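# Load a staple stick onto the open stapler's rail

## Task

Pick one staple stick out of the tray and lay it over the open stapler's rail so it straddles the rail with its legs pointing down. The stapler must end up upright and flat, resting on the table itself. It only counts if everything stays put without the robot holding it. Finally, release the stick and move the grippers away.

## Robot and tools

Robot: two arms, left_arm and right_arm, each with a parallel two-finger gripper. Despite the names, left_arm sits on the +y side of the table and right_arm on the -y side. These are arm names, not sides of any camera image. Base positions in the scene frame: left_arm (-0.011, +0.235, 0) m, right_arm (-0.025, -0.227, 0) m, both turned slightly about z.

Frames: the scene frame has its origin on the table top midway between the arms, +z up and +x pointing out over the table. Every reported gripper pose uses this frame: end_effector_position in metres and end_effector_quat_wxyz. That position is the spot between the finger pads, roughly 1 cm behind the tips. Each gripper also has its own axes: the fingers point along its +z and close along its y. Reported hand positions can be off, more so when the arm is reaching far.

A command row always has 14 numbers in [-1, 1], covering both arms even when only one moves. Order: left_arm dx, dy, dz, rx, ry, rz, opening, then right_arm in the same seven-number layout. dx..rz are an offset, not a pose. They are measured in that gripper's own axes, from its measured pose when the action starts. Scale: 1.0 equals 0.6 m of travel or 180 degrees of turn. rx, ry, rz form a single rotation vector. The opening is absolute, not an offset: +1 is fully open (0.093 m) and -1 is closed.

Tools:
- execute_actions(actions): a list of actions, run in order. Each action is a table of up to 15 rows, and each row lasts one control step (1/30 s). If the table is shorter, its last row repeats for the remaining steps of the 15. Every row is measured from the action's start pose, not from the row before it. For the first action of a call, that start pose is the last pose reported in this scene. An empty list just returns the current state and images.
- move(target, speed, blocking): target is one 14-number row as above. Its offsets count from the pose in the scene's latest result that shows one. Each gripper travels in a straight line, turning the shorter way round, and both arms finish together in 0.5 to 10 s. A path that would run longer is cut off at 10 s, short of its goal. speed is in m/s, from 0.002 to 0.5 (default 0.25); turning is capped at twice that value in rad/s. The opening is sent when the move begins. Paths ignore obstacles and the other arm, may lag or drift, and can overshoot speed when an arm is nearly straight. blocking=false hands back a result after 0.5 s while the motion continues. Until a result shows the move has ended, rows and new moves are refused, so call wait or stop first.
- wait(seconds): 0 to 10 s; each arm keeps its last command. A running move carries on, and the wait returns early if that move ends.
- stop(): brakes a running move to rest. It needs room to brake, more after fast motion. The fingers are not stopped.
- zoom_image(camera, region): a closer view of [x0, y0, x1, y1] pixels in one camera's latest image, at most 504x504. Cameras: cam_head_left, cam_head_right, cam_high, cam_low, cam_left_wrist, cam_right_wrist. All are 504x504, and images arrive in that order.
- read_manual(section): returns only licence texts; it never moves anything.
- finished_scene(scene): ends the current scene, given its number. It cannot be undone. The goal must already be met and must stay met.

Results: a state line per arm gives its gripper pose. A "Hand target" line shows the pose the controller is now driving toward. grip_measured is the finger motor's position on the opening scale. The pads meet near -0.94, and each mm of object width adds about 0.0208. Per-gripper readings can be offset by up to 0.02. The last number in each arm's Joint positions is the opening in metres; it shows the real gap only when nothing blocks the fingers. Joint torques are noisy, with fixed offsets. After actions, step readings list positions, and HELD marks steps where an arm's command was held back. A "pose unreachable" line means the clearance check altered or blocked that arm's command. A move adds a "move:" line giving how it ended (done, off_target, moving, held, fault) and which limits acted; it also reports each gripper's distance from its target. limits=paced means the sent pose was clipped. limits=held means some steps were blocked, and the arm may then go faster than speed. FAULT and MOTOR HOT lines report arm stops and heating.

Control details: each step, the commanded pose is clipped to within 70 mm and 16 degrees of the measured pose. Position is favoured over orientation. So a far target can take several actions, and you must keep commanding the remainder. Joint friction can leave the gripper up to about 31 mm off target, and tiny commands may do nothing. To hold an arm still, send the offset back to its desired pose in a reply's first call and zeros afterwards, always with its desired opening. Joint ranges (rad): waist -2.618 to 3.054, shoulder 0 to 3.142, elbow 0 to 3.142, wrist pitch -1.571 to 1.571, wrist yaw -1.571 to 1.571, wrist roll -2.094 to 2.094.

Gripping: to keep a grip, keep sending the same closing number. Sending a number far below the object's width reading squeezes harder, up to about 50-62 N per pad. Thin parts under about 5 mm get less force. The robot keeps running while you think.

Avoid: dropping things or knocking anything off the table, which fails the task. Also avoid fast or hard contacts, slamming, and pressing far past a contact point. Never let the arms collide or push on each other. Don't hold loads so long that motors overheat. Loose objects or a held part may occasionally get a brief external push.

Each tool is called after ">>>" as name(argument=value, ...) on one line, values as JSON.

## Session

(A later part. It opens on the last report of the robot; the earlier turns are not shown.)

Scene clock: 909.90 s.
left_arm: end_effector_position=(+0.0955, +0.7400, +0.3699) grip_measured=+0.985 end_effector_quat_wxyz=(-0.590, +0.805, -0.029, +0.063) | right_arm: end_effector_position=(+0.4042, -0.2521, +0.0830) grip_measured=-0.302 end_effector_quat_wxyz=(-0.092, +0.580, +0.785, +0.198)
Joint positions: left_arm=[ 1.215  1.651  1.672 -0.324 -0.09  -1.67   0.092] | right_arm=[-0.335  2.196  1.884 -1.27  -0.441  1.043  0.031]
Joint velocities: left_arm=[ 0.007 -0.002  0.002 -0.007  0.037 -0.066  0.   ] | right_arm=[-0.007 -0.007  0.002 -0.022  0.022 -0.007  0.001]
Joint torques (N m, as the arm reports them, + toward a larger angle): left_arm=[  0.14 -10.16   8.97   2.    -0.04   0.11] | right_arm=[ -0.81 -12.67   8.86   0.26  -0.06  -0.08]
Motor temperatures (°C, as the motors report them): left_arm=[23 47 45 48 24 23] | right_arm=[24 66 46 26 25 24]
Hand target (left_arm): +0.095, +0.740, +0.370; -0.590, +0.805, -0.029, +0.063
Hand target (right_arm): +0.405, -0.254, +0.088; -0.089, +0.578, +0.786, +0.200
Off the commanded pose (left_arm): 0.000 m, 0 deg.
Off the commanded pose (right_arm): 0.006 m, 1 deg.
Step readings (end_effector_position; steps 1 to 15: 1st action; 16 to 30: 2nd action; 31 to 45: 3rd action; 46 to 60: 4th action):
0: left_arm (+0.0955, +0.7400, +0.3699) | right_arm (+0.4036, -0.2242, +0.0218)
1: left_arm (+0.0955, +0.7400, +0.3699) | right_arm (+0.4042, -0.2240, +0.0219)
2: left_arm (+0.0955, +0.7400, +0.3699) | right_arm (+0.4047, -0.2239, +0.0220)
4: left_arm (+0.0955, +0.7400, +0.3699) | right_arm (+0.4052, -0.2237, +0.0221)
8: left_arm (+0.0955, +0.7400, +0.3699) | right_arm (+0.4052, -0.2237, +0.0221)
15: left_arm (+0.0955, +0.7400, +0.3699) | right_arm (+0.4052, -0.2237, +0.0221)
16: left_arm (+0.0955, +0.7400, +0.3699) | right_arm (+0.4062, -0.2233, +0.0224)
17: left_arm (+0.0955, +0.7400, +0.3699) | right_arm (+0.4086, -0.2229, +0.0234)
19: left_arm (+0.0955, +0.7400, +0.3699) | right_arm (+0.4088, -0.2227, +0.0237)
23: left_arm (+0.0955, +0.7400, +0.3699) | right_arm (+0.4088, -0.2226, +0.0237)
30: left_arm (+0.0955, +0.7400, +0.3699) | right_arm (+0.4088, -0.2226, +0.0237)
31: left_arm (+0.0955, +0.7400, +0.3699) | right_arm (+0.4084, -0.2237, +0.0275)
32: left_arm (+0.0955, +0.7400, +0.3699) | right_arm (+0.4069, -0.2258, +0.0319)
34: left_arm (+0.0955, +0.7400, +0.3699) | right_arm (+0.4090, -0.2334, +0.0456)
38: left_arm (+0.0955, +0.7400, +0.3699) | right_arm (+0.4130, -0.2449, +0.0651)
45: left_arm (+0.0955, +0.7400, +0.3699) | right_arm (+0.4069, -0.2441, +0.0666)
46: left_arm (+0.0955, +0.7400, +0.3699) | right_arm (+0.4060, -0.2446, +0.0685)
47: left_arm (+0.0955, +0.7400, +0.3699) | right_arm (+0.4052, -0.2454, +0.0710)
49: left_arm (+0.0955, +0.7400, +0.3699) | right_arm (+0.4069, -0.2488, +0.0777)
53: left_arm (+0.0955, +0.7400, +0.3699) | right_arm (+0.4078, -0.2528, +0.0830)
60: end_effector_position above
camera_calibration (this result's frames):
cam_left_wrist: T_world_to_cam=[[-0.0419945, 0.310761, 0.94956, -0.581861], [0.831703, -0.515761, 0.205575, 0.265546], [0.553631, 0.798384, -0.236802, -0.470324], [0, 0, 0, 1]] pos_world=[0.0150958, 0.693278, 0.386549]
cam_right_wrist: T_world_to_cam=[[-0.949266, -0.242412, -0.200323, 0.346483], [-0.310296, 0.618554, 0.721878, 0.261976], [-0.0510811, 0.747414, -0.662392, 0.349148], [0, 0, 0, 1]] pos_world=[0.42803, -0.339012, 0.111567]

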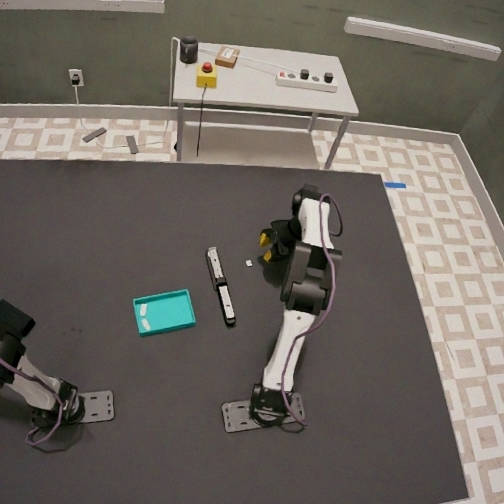

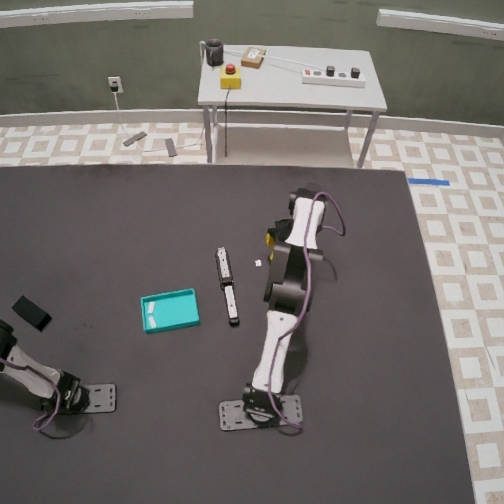

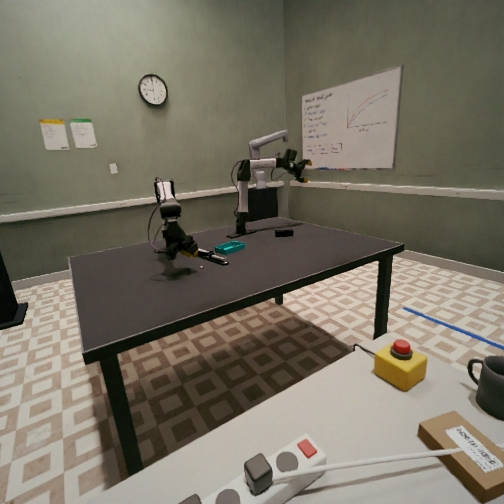

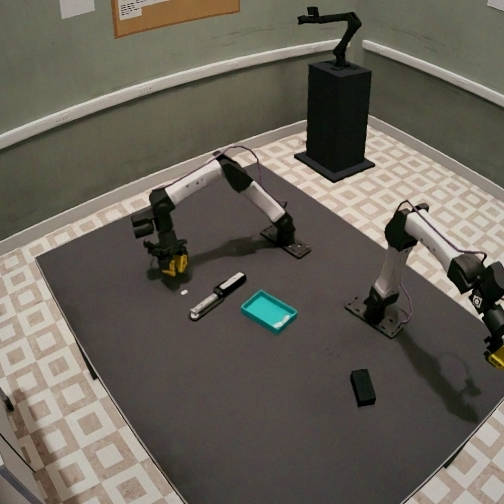

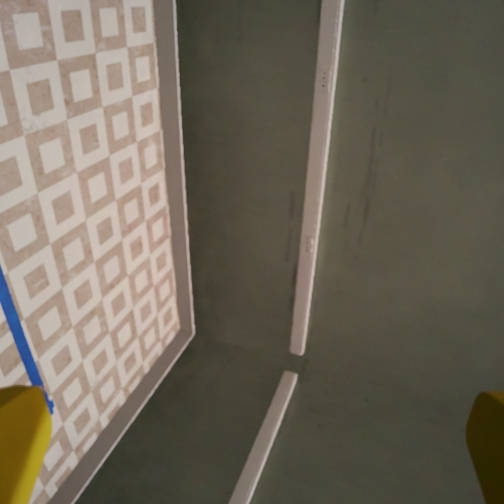

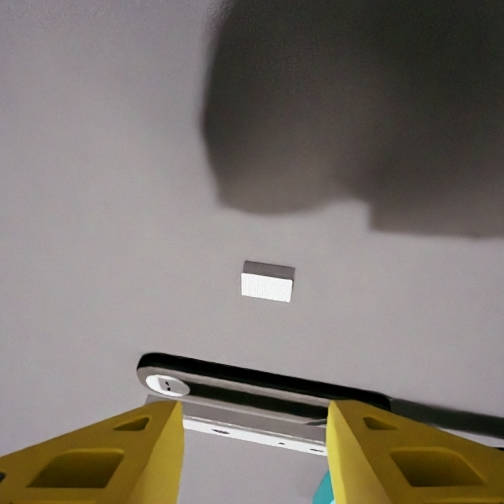

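>>> execute_actions(actions=[[[0,0,0,0,0,0,1,0,0,0,0,-0.13,0,-0.45]],[[0,0,0,0,0,0,1,0,0,0,0,0,-0.5,-0.45]],[[0,0,0,0,0,0,1,0,0,0,0,0,-0.5,-0.45]],[[0,0,0,0,0,0,1,0,0,0,0,0,0,-0.45]]])

Scene clock: 922.07 s.
left_arm: end_effector_position=(+0.0955, +0.7400, +0.3699) grip_measured=+0.985 end_effector_quat_wxyz=(-0.590, +0.805, -0.029, +0.063) | right_arm: end_effector_position=(+0.4035, -0.2434, +0.0888) grip_measured=-0.448 end_effector_quat_wxyz=(+0.098, -0.054, +0.993, +0.033)
Joint positions: left_arm=[ 1.215  1.651  1.672 -0.324 -0.09  -1.67   0.092] | right_arm=[-0.182  2.011  1.667 -1.041 -0.09  -0.174  0.024]
Joint velocities: left_arm=[ 0.007  0.007 -0.012  0.066  0.022  0.007 -0.   ] | right_arm=[ 0.002 -0.022  0.002 -0.007 -0.007  0.007 -0.   ]
Joint torques (N m, as the arm reports them, + toward a larger angle): left_arm=[  0.19 -10.2    9.02   2.03  -0.04   0.1 ] | right_arm=[ -0.34 -11.46   7.89   0.73   0.06   0.13]
Motor temperatures (°C, as the motors report them): left_arm=[23 47 45 48 24 23] | right_arm=[24 67 47 26 25 24]
Hand target (left_arm): +0.095, +0.740, +0.370; -0.590, +0.805, -0.029, +0.063
Hand target (right_arm): +0.404, -0.243, +0.089; +0.098, -0.049, +0.993, +0.033
Off the commanded pose (left_arm): 0.000 m, 0 deg.
Off the commanded pose (right_arm): 0.000 m, 1 deg.
Step readings (end_effector_position; steps 1 to 15: 1st action; 16 to 30: 2nd action; 31 to 45: 3rd action; 46 to 60: 4th action):
0: left_arm (+0.0955, +0.7400, +0.3699) | right_arm (+0.4033, -0.2519, +0.0830)
1: left_arm (+0.0955, +0.7400, +0.3699) | right_arm (+0.4036, -0.2539, +0.0813)
2: left_arm (+0.0955, +0.7400, +0.3699) | right_arm (+0.4014, -0.2551, +0.0795)
4: left_arm (+0.0955, +0.7400, +0.3699) | right_arm (+0.3955, -0.2489, +0.0813)
8: left_arm (+0.0955, +0.7400, +0.3699) | right_arm (+0.3972, -0.2319, +0.0926)
15: left_arm (+0.0955, +0.7400, +0.3699) | right_arm (+0.4035, -0.2431, +0.0889)
16: left_arm (+0.0955, +0.7400, +0.3699) | right_arm (+0.4035, -0.2434, +0.0888)
17: left_arm (+0.0955, +0.7400, +0.3699) | right_arm (+0.4035, -0.2434, +0.0888)
19: left_arm (+0.0955, +0.7400, +0.3699) | right_arm (+0.4035, -0.2434, +0.0888)
23: left_arm (+0.0955, +0.7400, +0.3699) | right_arm (+0.4035, -0.2434, +0.0888)
30: left_arm (+0.0955, +0.7400, +0.3699) | right_arm (+0.4035, -0.2434, +0.0888)
31: left_arm (+0.0955, +0.7400, +0.3699) | right_arm (+0.4035, -0.2434, +0.0888)
32: left_arm (+0.0955, +0.7400, +0.3699) | right_arm (+0.4035, -0.2434, +0.0888)
34: left_arm (+0.0955, +0.7400, +0.3699) | right_arm (+0.4035, -0.2434, +0.0888)
38: left_arm (+0.0955, +0.7400, +0.3699) | right_arm (+0.4035, -0.2434, +0.0888)
45: left_arm (+0.0955, +0.7400, +0.3699) | right_arm (+0.4035, -0.2434, +0.0888)
46: left_arm (+0.0955, +0.7400, +0.3699) | right_arm (+0.4035, -0.2434, +0.0888)
47: left_arm (+0.0955, +0.7400, +0.3699) | right_arm (+0.4035, -0.2434, +0.0888)
49: left_arm (+0.0955, +0.7400, +0.3699) | right_arm (+0.4035, -0.2434, +0.0888)
53: left_arm (+0.0955, +0.7400, +0.3699) | right_arm (+0.4035, -0.2434, +0.0888)
60: end_effector_position above
camera_calibration (this result's frames):
cam_left_wrist: T_world_to_cam=[[-0.0419945, 0.310761, 0.94956, -0.581861], [0.831703, -0.515761, 0.205575, 0.265546], [0.553631, 0.798384, -0.236802, -0.470324], [0, 0, 0, 1]] pos_world=[0.0150958, 0.693278, 0.386549]
cam_right_wrist: T_world_to_cam=[[0.105604, -0.992894, -0.0548637, -0.272082], [-0.965642, -0.115568, 0.232764, 0.381389], [-0.237451, 0.0283978, -0.970984, 0.274052], [0, 0, 0, 1]] pos_world=[0.462092, -0.233855, 0.162399]

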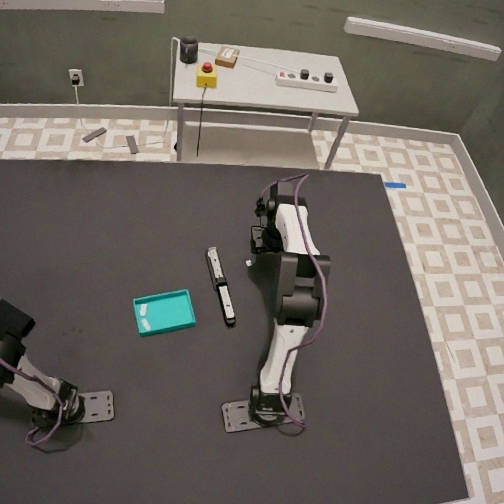

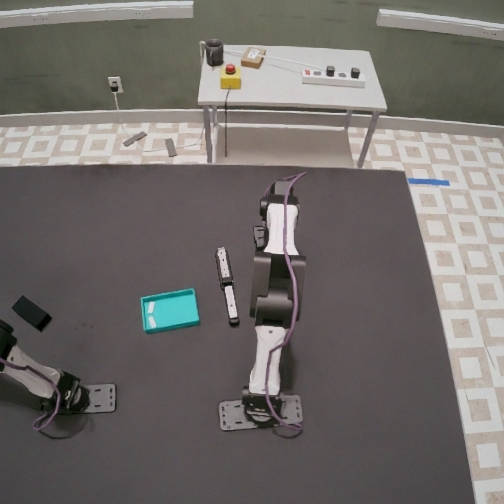

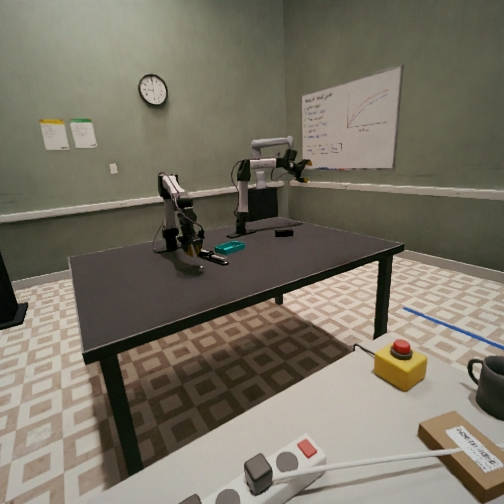

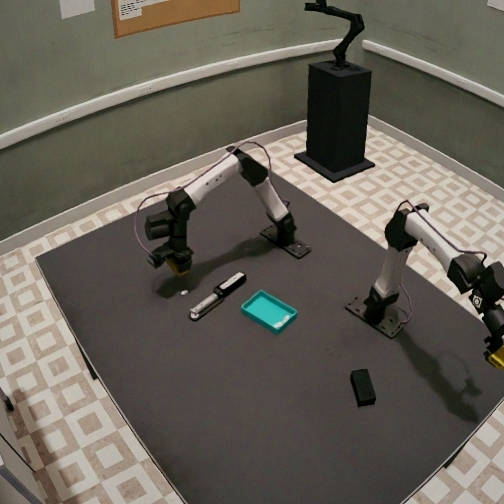

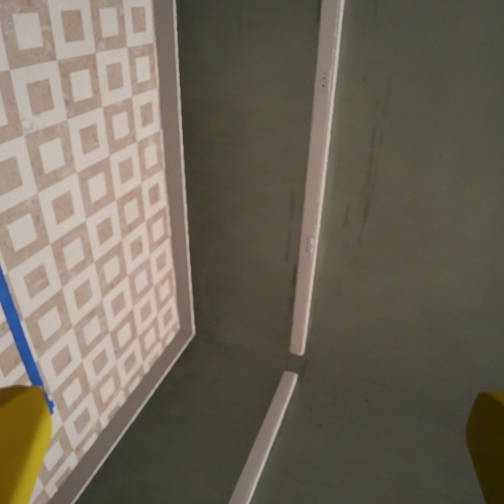

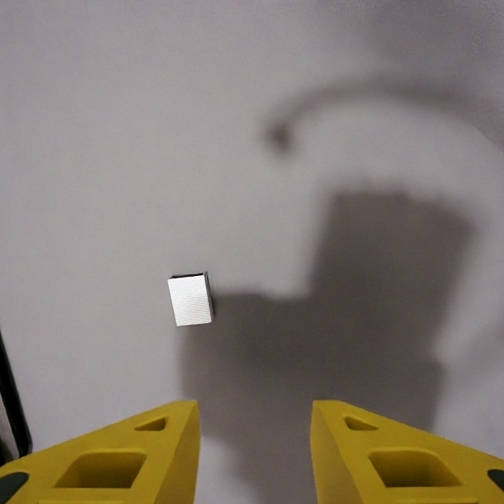

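>>> execute_actions(actions=[[[0,0,0,0,0,0,1,0.008,0.06,0.055,0.024,0.02,-0.05,-0.45]],[[0,0,0,0,0,0,1,0,0,0,0,0,0,-0.45]]])

Scene clock: 941.90 s.
left_arm: end_effector_position=(+0.0955, +0.7400, +0.3699) grip_measured=+0.985 end_effector_quat_wxyz=(-0.590, +0.805, -0.029, +0.063) | right_arm: end_effector_position=(+0.4038, -0.1997, +0.0681) grip_measured=-0.448 end_effector_quat_wxyz=(+0.080, -0.128, +0.989, -0.004)
Joint positions: left_arm=[ 1.215  1.651  1.672 -0.324 -0.09  -1.67   0.092] | right_arm=[-0.045  2.048  1.646 -1.008 -0.002 -0.195  0.024]
Joint velocities: left_arm=[ 0.002 -0.027  0.007  0.051  0.022  0.022 -0.   ] | right_arm=[ 0.007  0.007  0.022  0.051  0.037  0.022 -0.002]
Joint torques (N m, as the arm reports them, + toward a larger angle): left_arm=[  0.13 -10.1    8.98   2.01  -0.03   0.1 ] | right_arm=[ -0.46 -11.76   7.77   0.68   0.13   0.05]
Motor temperatures (°C, as the motors report them): left_arm=[23 47 45 48 24 23] | right_arm=[24 67 47 27 25 24]
Hand target (left_arm): +0.095, +0.740, +0.370; -0.590, +0.805, -0.029, +0.063
Hand target (right_arm): +0.404, -0.200, +0.068; +0.080, -0.128, +0.989, -0.004
Off the commanded pose (left_arm): 0.000 m, 0 deg.
Off the commanded pose (right_arm): 0.000 m, 0 deg.
Step readings (end_effector_position; steps 1 to 15: 1st action; 16 to 30: 2nd action):
0: left_arm (+0.0955, +0.7400, +0.3699) | right_arm (+0.4035, -0.2434, +0.0888)
1: left_arm (+0.0955, +0.7400, +0.3699) | right_arm (+0.4038, -0.2418, +0.0874)
2: left_arm (+0.0955, +0.7400, +0.3699) | right_arm (+0.4044, -0.2372, +0.0857)
4: left_arm (+0.0955, +0.7400, +0.3699) | right_arm (+0.4041, -0.2171, +0.0796)
8: left_arm (+0.0955, +0.7400, +0.3699) | right_arm (+0.4025, -0.1913, +0.0692)
15: left_arm (+0.0955, +0.7400, +0.3699) | right_arm (+0.4038, -0.1997, +0.0681)
16: left_arm (+0.0955, +0.7400, +0.3699) | right_arm (+0.4038, -0.1997, +0.0681)
17: left_arm (+0.0955, +0.7400, +0.3699) | right_arm (+0.4038, -0.1997, +0.0681)
19: left_arm (+0.0955, +0.7400, +0.3699) | right_arm (+0.4038, -0.1997, +0.0681)
23: left_arm (+0.0955, +0.7400, +0.3699) | right_arm (+0.4038, -0.1997, +0.0681)
30: end_effector_position above
camera_calibration (this result's frames):
cam_left_wrist: T_world_to_cam=[[-0.0419945, 0.310761, 0.94956, -0.581861], [0.831703, -0.515761, 0.205575, 0.265546], [0.553631, 0.798384, -0.236802, -0.470324], [0, 0, 0, 1]] pos_world=[0.0150958, 0.693278, 0.386549]
cam_right_wrist: T_world_to_cam=[[0.244803, -0.96912, 0.0296188, -0.287055], [-0.934952, -0.227861, 0.271929, 0.354005], [-0.256782, -0.094261, -0.961862, 0.235471], [0, 0, 0, 1]] pos_world=[0.461714, -0.175331, 0.138728]

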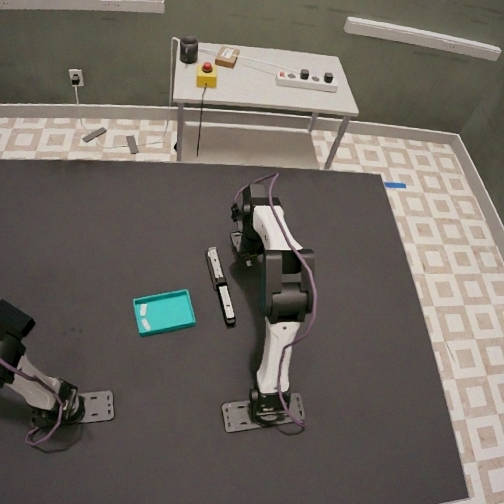

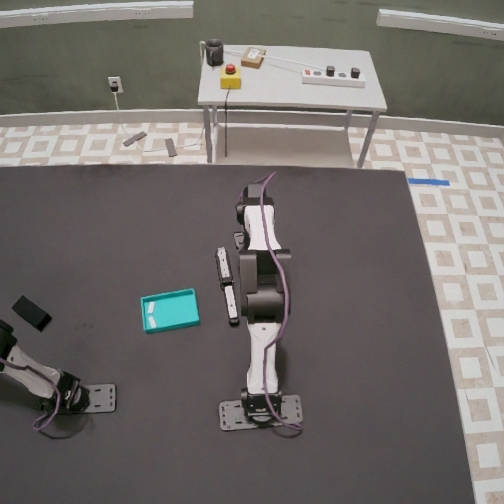

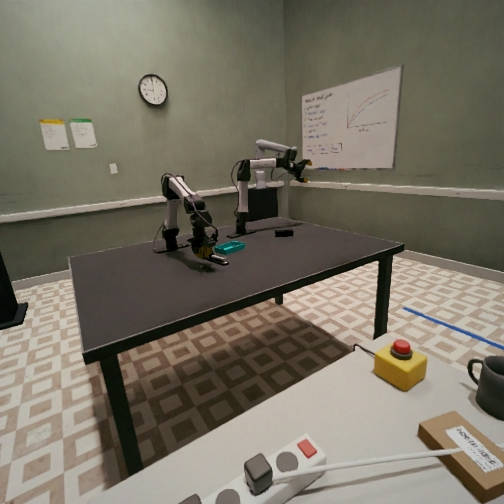

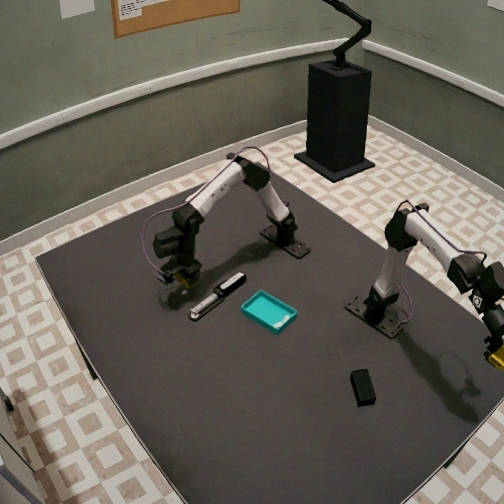

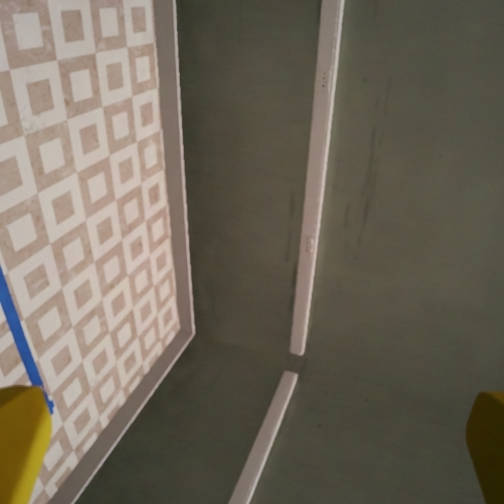

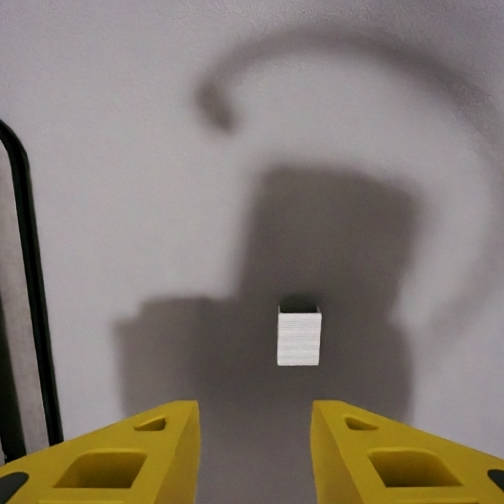

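>>> execute_actions(actions=[[[0,0,0,0,0,0,1,0.005,-0.02,0.045,0,0,0,-0.4]],[[0,0,0,0,0,0,1,0,0,0,0,0,0,-0.4]]])

Scene clock: 949.53 s.
left_arm: end_effector_position=(+0.0955, +0.7400, +0.3699) grip_measured=+0.985 end_effector_quat_wxyz=(-0.590, +0.805, -0.029, +0.063) | right_arm: end_effector_position=(+0.4109, -0.2107, +0.0518) grip_measured=-0.402 end_effector_quat_wxyz=(+0.089, -0.124, +0.988, -0.007)
Joint positions: left_arm=[ 1.215  1.651  1.672 -0.324 -0.09  -1.67   0.092] | right_arm=[-0.072  2.071  1.611 -0.933 -0.002 -0.215  0.026]
Joint velocities: left_arm=[-0.002 -0.007 -0.007  0.037 -0.007 -0.095  0.001] | right_arm=[-0.012  0.007 -0.017 -0.051  0.022 -0.007  0.   ]
Joint torques (N m, as the arm reports them, + toward a larger angle): left_arm=[  0.12 -10.17   9.04   1.99  -0.02   0.12] | right_arm=[ -0.35 -11.67   7.8    0.75   0.08   0.03]
Motor temperatures (°C, as the motors report them): left_arm=[23 47 45 48 24 23] | right_arm=[24 67 47 27 25 24]
Hand target (left_arm): +0.095, +0.740, +0.370; -0.590, +0.805, -0.029, +0.063
Hand target (right_arm): +0.411, -0.211, +0.052; +0.089, -0.124, +0.988, -0.007
Off the commanded pose (left_arm): 0.000 m, 0 deg.
Off the commanded pose (right_arm): 0.000 m, 0 deg.
Step readings (end_effector_position; steps 1 to 15: 1st action; 16 to 30: 2nd action):
0: left_arm (+0.0955, +0.7400, +0.3699) | right_arm (+0.4038, -0.1997, +0.0681)
1: left_arm (+0.0955, +0.7400, +0.3699) | right_arm (+0.4045, -0.2003, +0.0666)
2: left_arm (+0.0955, +0.7400, +0.3699) | right_arm (+0.4061, -0.2017, +0.0650)
4: left_arm (+0.0955, +0.7400, +0.3699) | right_arm (+0.4069, -0.2058, +0.0593)
8: left_arm (+0.0955, +0.7400, +0.3699) | right_arm (+0.4078, -0.2108, +0.0517)
15: left_arm (+0.0955, +0.7400, +0.3699) | right_arm (+0.4109, -0.2107, +0.0518)
16: left_arm (+0.0955, +0.7400, +0.3699) | right_arm (+0.4109, -0.2107, +0.0518)
17: left_arm (+0.0955, +0.7400, +0.3699) | right_arm (+0.4109, -0.2107, +0.0518)
19: left_arm (+0.0955, +0.7400, +0.3699) | right_arm (+0.4109, -0.2107, +0.0518)
23: left_arm (+0.0955, +0.7400, +0.3699) | right_arm (+0.4109, -0.2107, +0.0518)
30: end_effector_position above
camera_calibration (this result's frames):
cam_left_wrist: T_world_to_cam=[[-0.0419945, 0.310761, 0.94956, -0.581861], [0.831703, -0.515761, 0.205575, 0.265546], [0.553631, 0.798384, -0.236802, -0.470324], [0, 0, 0, 1]] pos_world=[0.0150958, 0.693278, 0.386549]
cam_right_wrist: T_world_to_cam=[[0.237665, -0.970671, 0.0362404, -0.296765], [-0.941052, -0.220847, 0.256218, 0.367421], [-0.2407, -0.0949982, -0.965939, 0.213986], [0, 0, 0, 1]] pos_world=[0.467799, -0.186589, 0.123313]

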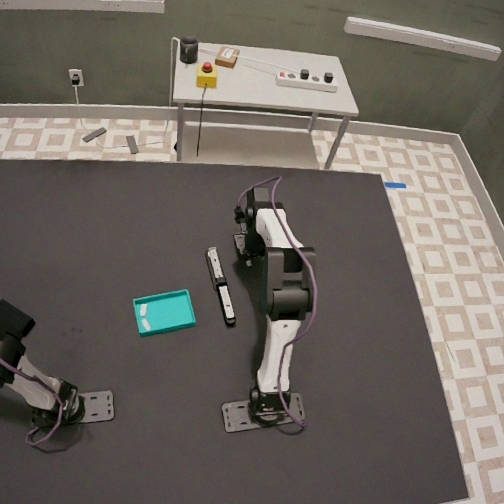

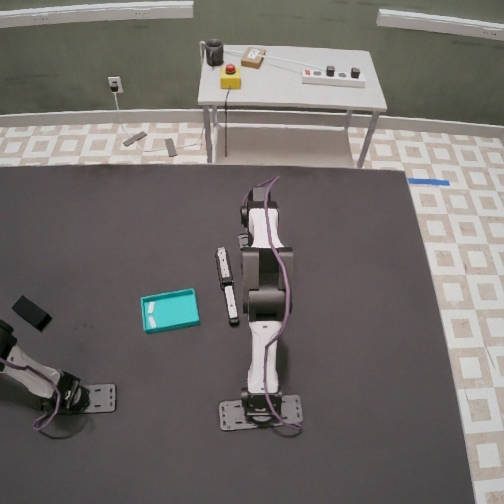

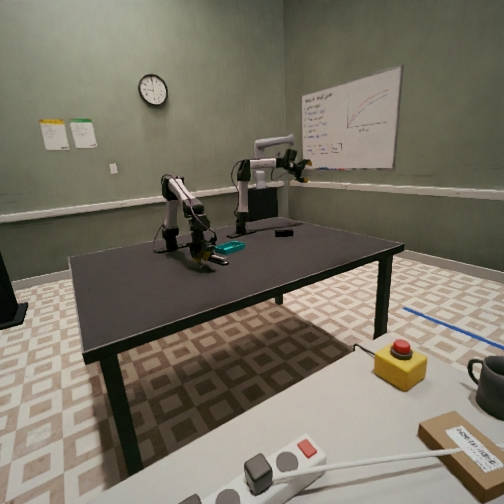

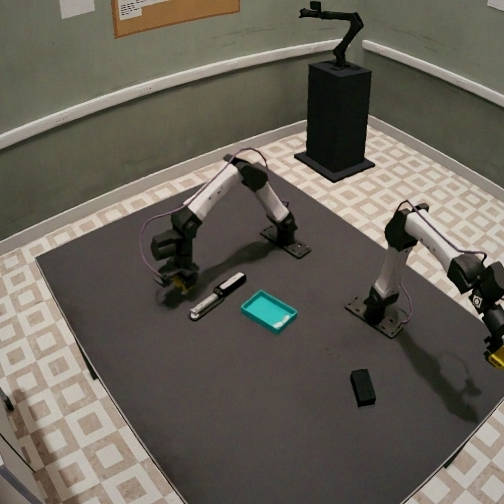

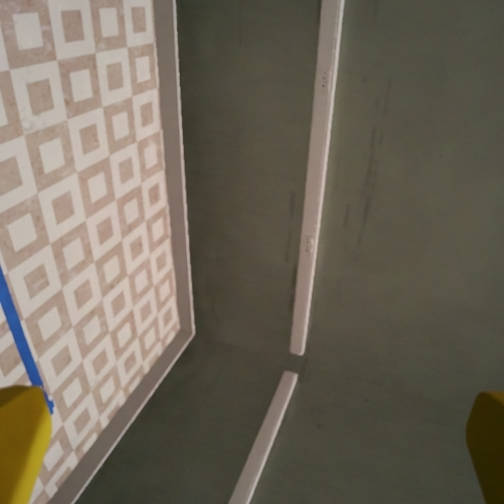

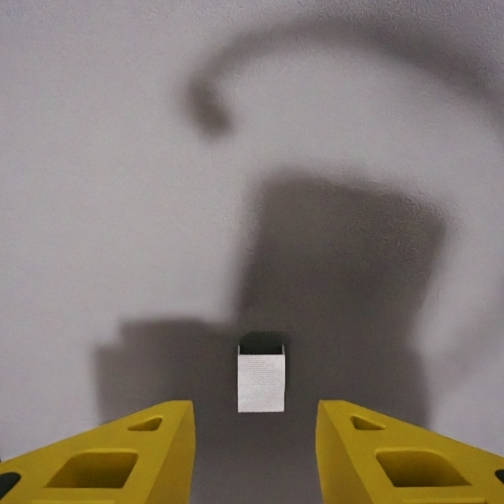

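>>> move(target=[0,0,0,0,0,0,1,0.018,0,0.065,0,0,0,-0.4], speed=0.04)

>>> zoom_image(camera="cam_low", region=[130,230,260,330])

Scene clock: 961.67 s.
left_arm: end_effector_position=(+0.0955, +0.7400, +0.3699) grip_measured=+0.985 end_effector_quat_wxyz=(-0.590, +0.805, -0.029, +0.063) | right_arm: end_effector_position=(+0.4125, -0.2107, +0.0240) grip_measured=-0.402 end_effector_quat_wxyz=(+0.101, -0.124, +0.987, -0.008)
Joint positions: left_arm=[ 1.215  1.651  1.672 -0.324 -0.09  -1.67   0.092] | right_arm=[-0.072  2.086  1.515 -0.798 -0.002 -0.215  0.026]
Joint velocities: left_arm=[-0.002 -0.007  0.002 -0.007  0.007  0.081  0.001] | right_arm=[-0.007 -0.002 -0.012 -0.037 -0.007 -0.022 -0.001]
Joint torques (N m, as the arm reports them, + toward a larger angle): left_arm=[  0.12 -10.14   8.94   2.03  -0.02   0.1 ] | right_arm=[ -0.67 -10.27   5.65   0.85   0.1    0.02]
Motor temperatures (°C, as the motors report them): left_arm=[23 47 45 48 24 23] | right_arm=[24 67 47 27 25 24]
Hand target (left_arm): +0.095, +0.740, +0.370; -0.590, +0.805, -0.029, +0.063
Hand target (right_arm): +0.408, -0.213, +0.012; +0.089, -0.124, +0.988, -0.007
Off the commanded pose (left_arm): 0.000 m, 0 deg.
Off the commanded pose (right_arm): 0.014 m, 1 deg.
move: off_target (right_arm)
camera_calibration (this result's frames):
cam_left_wrist: T_world_to_cam=[[-0.0419945, 0.310761, 0.94956, -0.581861], [0.831703, -0.515761, 0.205575, 0.265546], [0.553631, 0.798384, -0.236802, -0.470324], [0, 0, 0, 1]] pos_world=[0.0150958, 0.693278, 0.386549]
cam_right_wrist: T_world_to_cam=[[0.236736, -0.970704, 0.0411078, -0.295818], [-0.946932, -0.221057, 0.233355, 0.378941], [-0.217432, -0.0941699, -0.971522, 0.17828], [0, 0, 0, 1]] pos_world=[0.467625, -0.186595, 0.096936]

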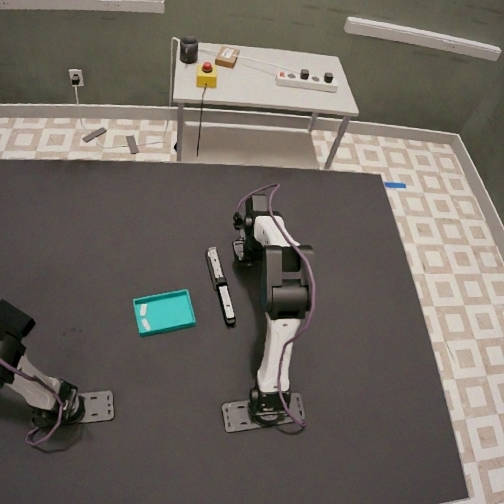

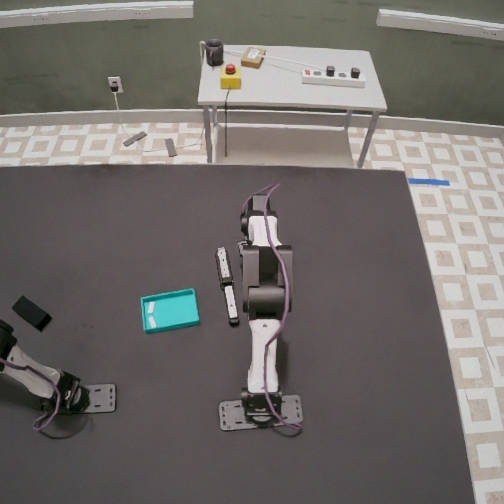

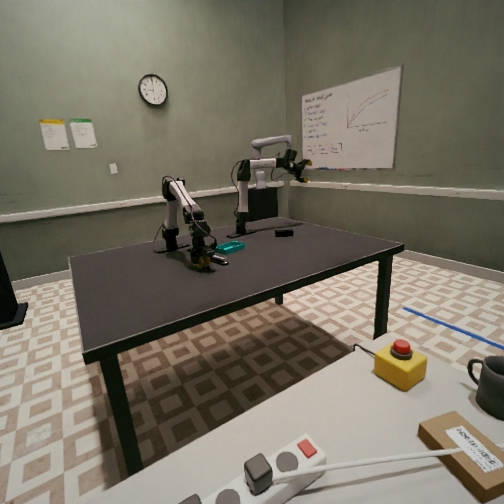

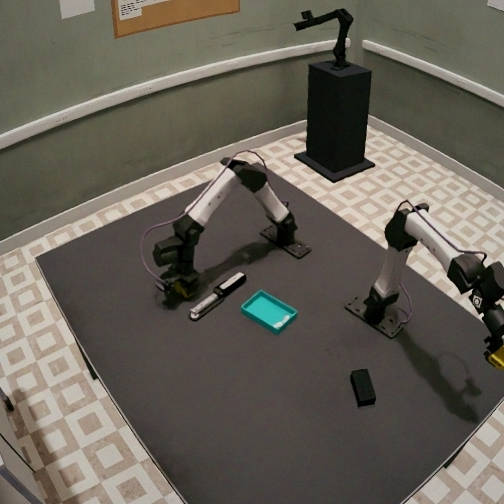

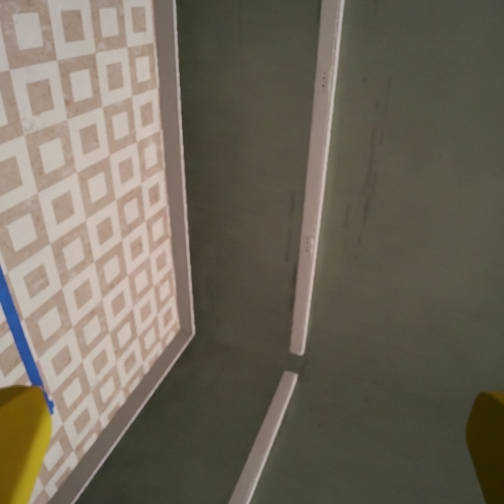

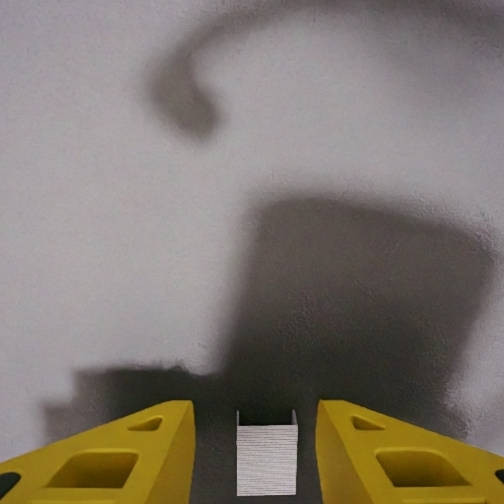

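Region (130, 230, 260, 330) of cam_low's 504x504 image, scaled by 3.877, with more detail than that image has; it fills the top 388 rows of this view, and the rest is white.

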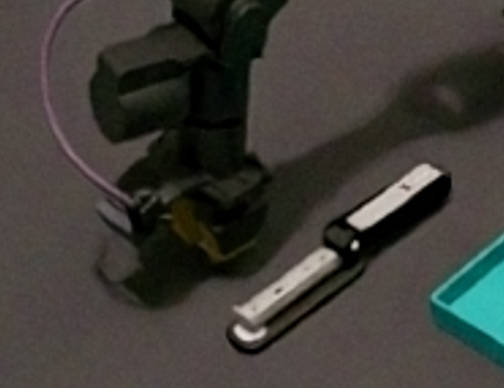

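>>> execute_actions(actions=[[[0,0,0,0,0,0,1,0.008,0,0.018,0,0,0,-0.4]],[[0,0,0,0,0,0,1,0,0,0,0,0,0,-0.4]]])

>>> zoom_image(camera="cam_right_wrist", region=[150,350,370,504])

Scene clock: 969.87 s.
left_arm: end_effector_position=(+0.0955, +0.7400, +0.3699) grip_measured=+0.985 end_effector_quat_wxyz=(-0.590, +0.805, -0.029, +0.063) | right_arm: end_effector_position=(+0.4139, -0.2106, +0.0217) grip_measured=-0.402 end_effector_quat_wxyz=(+0.106, -0.124, +0.987, -0.008)
Joint positions: left_arm=[ 1.215  1.651  1.672 -0.324 -0.09  -1.67   0.092] | right_arm=[-0.072  2.086  1.503 -0.775 -0.002 -0.215  0.026]
Joint velocities: left_arm=[-0.007  0.007  0.022 -0.066 -0.022 -0.051  0.   ] | right_arm=[-0.002 -0.012 -0.022 -0.051  0.095  0.066 -0.001]
Joint torques (N m, as the arm reports them, + toward a larger angle): left_arm=[  0.14 -10.13   9.05   2.    -0.04   0.11] | right_arm=[ -0.23 -11.82   7.6    0.78   0.09   0.05]
Motor temperatures (°C, as the motors report them): left_arm=[23 47 46 48 24 23] | right_arm=[24 66 46 27 25 24]
Hand target (left_arm): +0.095, +0.740, +0.370; -0.590, +0.805, -0.029, +0.063
Hand target (right_arm): +0.414, -0.211, +0.022; +0.106, -0.124, +0.987, -0.008
Off the commanded pose (left_arm): 0.000 m, 0 deg.
Off the commanded pose (right_arm): 0.000 m, 0 deg.
Step readings (end_effector_position; steps 1 to 15: 1st action; 16 to 30: 2nd action):
0: left_arm (+0.0955, +0.7400, +0.3699) | right_arm (+0.4131, -0.2106, +0.0242)
1: left_arm (+0.0955, +0.7400, +0.3699) | right_arm (+0.4134, -0.2106, +0.0236)
2: left_arm (+0.0955, +0.7400, +0.3699) | right_arm (+0.4138, -0.2106, +0.0230)
4: left_arm (+0.0955, +0.7400, +0.3699) | right_arm (+0.4139, -0.2106, +0.0217)
8: left_arm (+0.0955, +0.7400, +0.3699) | right_arm (+0.4139, -0.2106, +0.0217)
15: left_arm (+0.0955, +0.7400, +0.3699) | right_arm (+0.4139, -0.2106, +0.0217)
16: left_arm (+0.0955, +0.7400, +0.3699) | right_arm (+0.4139, -0.2106, +0.0217)
17: left_arm (+0.0955, +0.7400, +0.3699) | right_arm (+0.4139, -0.2106, +0.0217)
19: left_arm (+0.0955, +0.7400, +0.3699) | right_arm (+0.4139, -0.2106, +0.0217)
23: left_arm (+0.0955, +0.7400, +0.3699) | right_arm (+0.4139, -0.2106, +0.0217)
30: end_effector_position above
camera_calibration (this result's frames):
cam_left_wrist: T_world_to_cam=[[-0.0419945, 0.310761, 0.94956, -0.581861], [0.831703, -0.515761, 0.205575, 0.265546], [0.553631, 0.798384, -0.236802, -0.470324], [0, 0, 0, 1]] pos_world=[0.0150958, 0.693278, 0.386549]
cam_right_wrist: T_world_to_cam=[[0.236303, -0.970719, 0.0431867, -0.295876], [-0.949283, -0.22114, 0.223515, 0.382029], [-0.20742, -0.0938135, -0.973743, 0.172251], [0, 0, 0, 1]] pos_world=[0.468298, -0.186572, 0.0951166]

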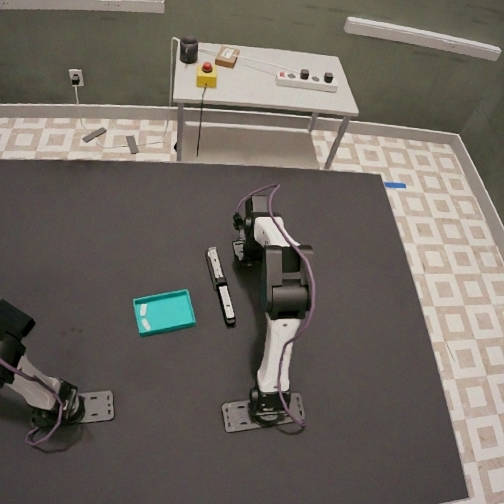

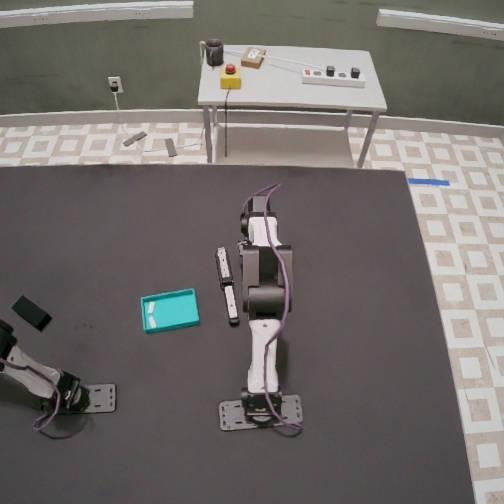

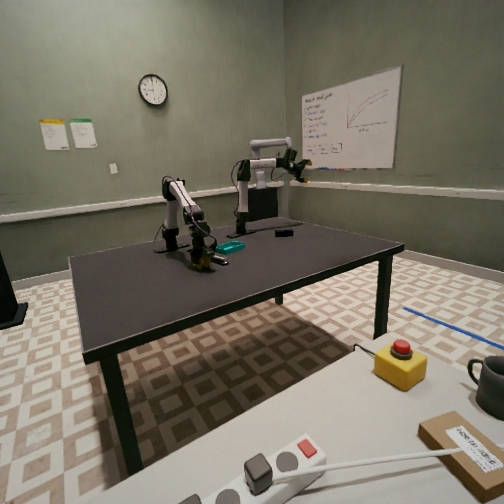

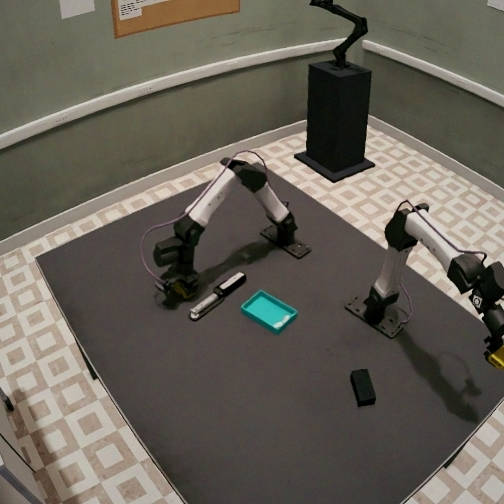

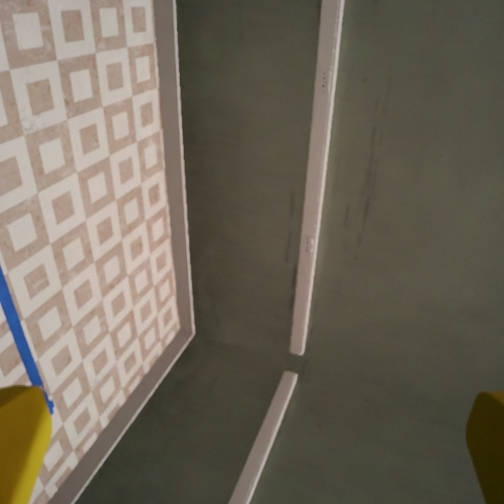

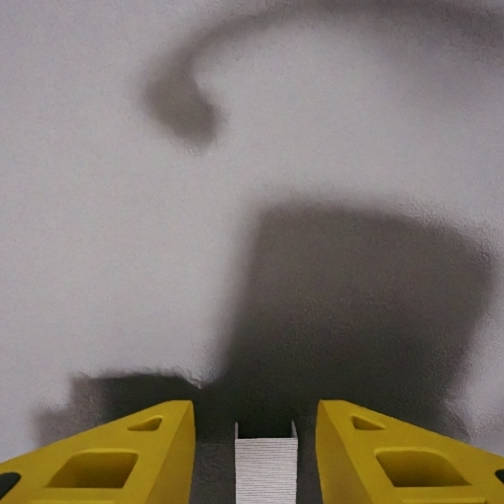

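Region (150, 350, 370, 504) of cam_right_wrist's 504x504 image, scaled by 2.291, with more detail than that image has; it fills the top 353 rows of this view, and the rest is white.

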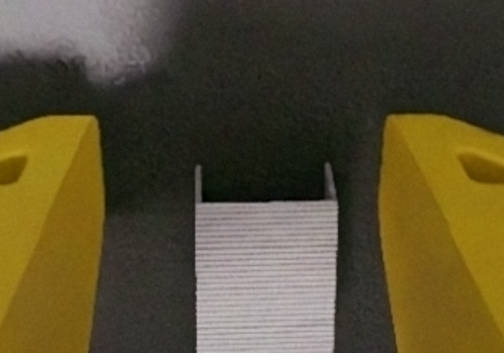

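>>> execute_actions(actions=[[[0,0,0,0,0,0,1,0.022,0,0.014,0,0,0,-0.4]],[[0,0,0,0,0,0,1,0,0,0,0,0,0,-0.4]]])

Scene clock: 980.33 s.
left_arm: end_effector_position=(+0.0955, +0.7400, +0.3699) grip_measured=+0.985 end_effector_quat_wxyz=(-0.590, +0.805, -0.029, +0.063) | right_arm: end_effector_position=(+0.4121, -0.2107, +0.0214) grip_measured=-0.402 end_effector_quat_wxyz=(+0.119, -0.124, +0.985, -0.010)
Joint positions: left_arm=[ 1.215  1.651  1.672 -0.324 -0.09  -1.67   0.092] | right_arm=[-0.072  2.058  1.454 -0.727 -0.002 -0.215  0.026]
Joint velocities: left_arm=[ 0.007 -0.012  0.022 -0.022 -0.037  0.007 -0.001] | right_arm=[-0.012  0.007 -0.007  0.037 -0.037 -0.007  0.   ]
Joint torques (N m, as the arm reports them, + toward a larger angle): left_arm=[  0.19 -10.26   8.96   2.01  -0.03   0.1 ] | right_arm=[ -0.43 -11.52   7.71   0.86   0.1    0.04]
Motor temperatures (°C, as the motors report them): left_arm=[23 47 46 48 24 23] | right_arm=[24 66 46 27 25 24]
Hand target (left_arm): +0.095, +0.740, +0.370; -0.590, +0.805, -0.029, +0.063
Hand target (right_arm): +0.412, -0.211, +0.021; +0.119, -0.124, +0.985, -0.010
Off the commanded pose (left_arm): 0.000 m, 0 deg.
Off the commanded pose (right_arm): 0.000 m, 0 deg.
Step readings (end_effector_position; steps 1 to 15: 1st action; 16 to 30: 2nd action):
0: left_arm (+0.0955, +0.7400, +0.3699) | right_arm (+0.4139, -0.2106, +0.0217)
1: left_arm (+0.0955, +0.7400, +0.3699) | right_arm (+0.4133, -0.2106, +0.0210)
2: left_arm (+0.0955, +0.7400, +0.3699) | right_arm (+0.4131, -0.2106, +0.0216)
4: left_arm (+0.0955, +0.7400, +0.3699) | right_arm (+0.4122, -0.2107, +0.0213)
8: left_arm (+0.0955, +0.7400, +0.3699) | right_arm (+0.4121, -0.2107, +0.0214)
15: left_arm (+0.0955, +0.7400, +0.3699) | right_arm (+0.4121, -0.2107, +0.0214)
16: left_arm (+0.0955, +0.7400, +0.3699) | right_arm (+0.4121, -0.2107, +0.0214)
17: left_arm (+0.0955, +0.7400, +0.3699) | right_arm (+0.4121, -0.2107, +0.0214)
19: left_arm (+0.0955, +0.7400, +0.3699) | right_arm (+0.4121, -0.2107, +0.0214)
23: left_arm (+0.0955, +0.7400, +0.3699) | right_arm (+0.4121, -0.2107, +0.0214)
30: end_effector_position above
camera_calibration (this result's frames):
cam_left_wrist: T_world_to_cam=[[-0.0419945, 0.310761, 0.94956, -0.581861], [0.831703, -0.515761, 0.205575, 0.265546], [0.553631, 0.798384, -0.236802, -0.470324], [0, 0, 0, 1]] pos_world=[0.0150958, 0.693278, 0.386549]
cam_right_wrist: T_world_to_cam=[[0.235419, -0.970672, 0.0487198, -0.295254], [-0.9549, -0.221679, 0.197545, 0.383147], [-0.180951, -0.0930284, -0.979082, 0.161018], [0, 0, 0, 1]] pos_world=[0.464512, -0.18668, 0.0963461]

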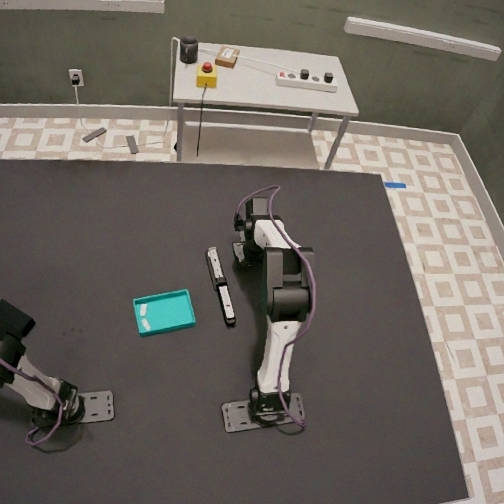

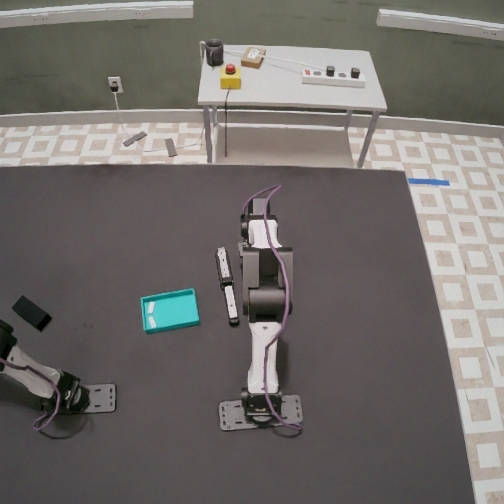

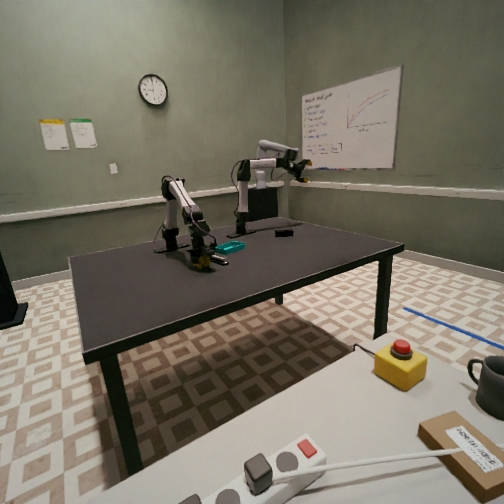

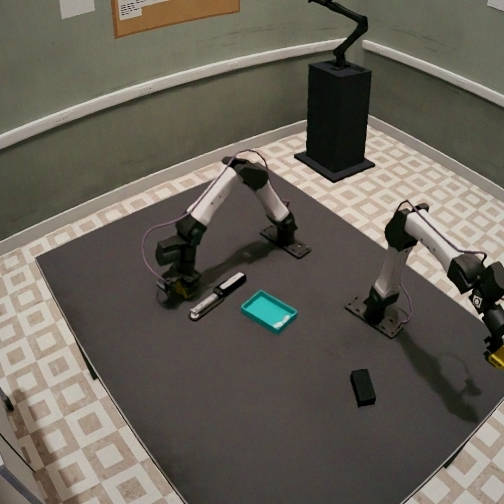

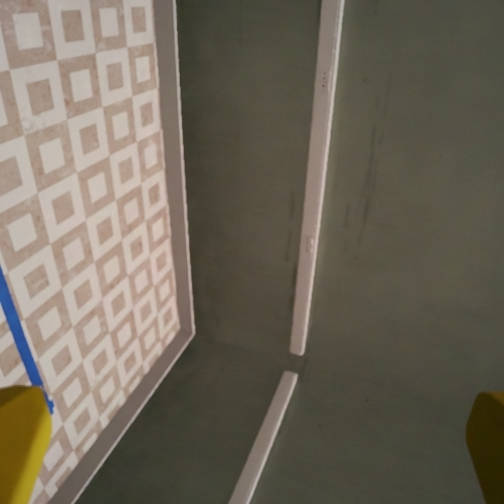

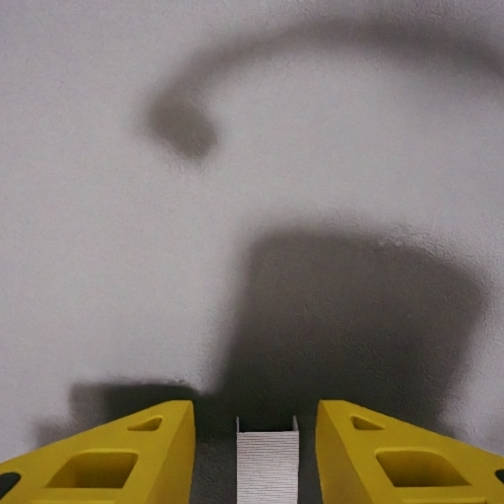

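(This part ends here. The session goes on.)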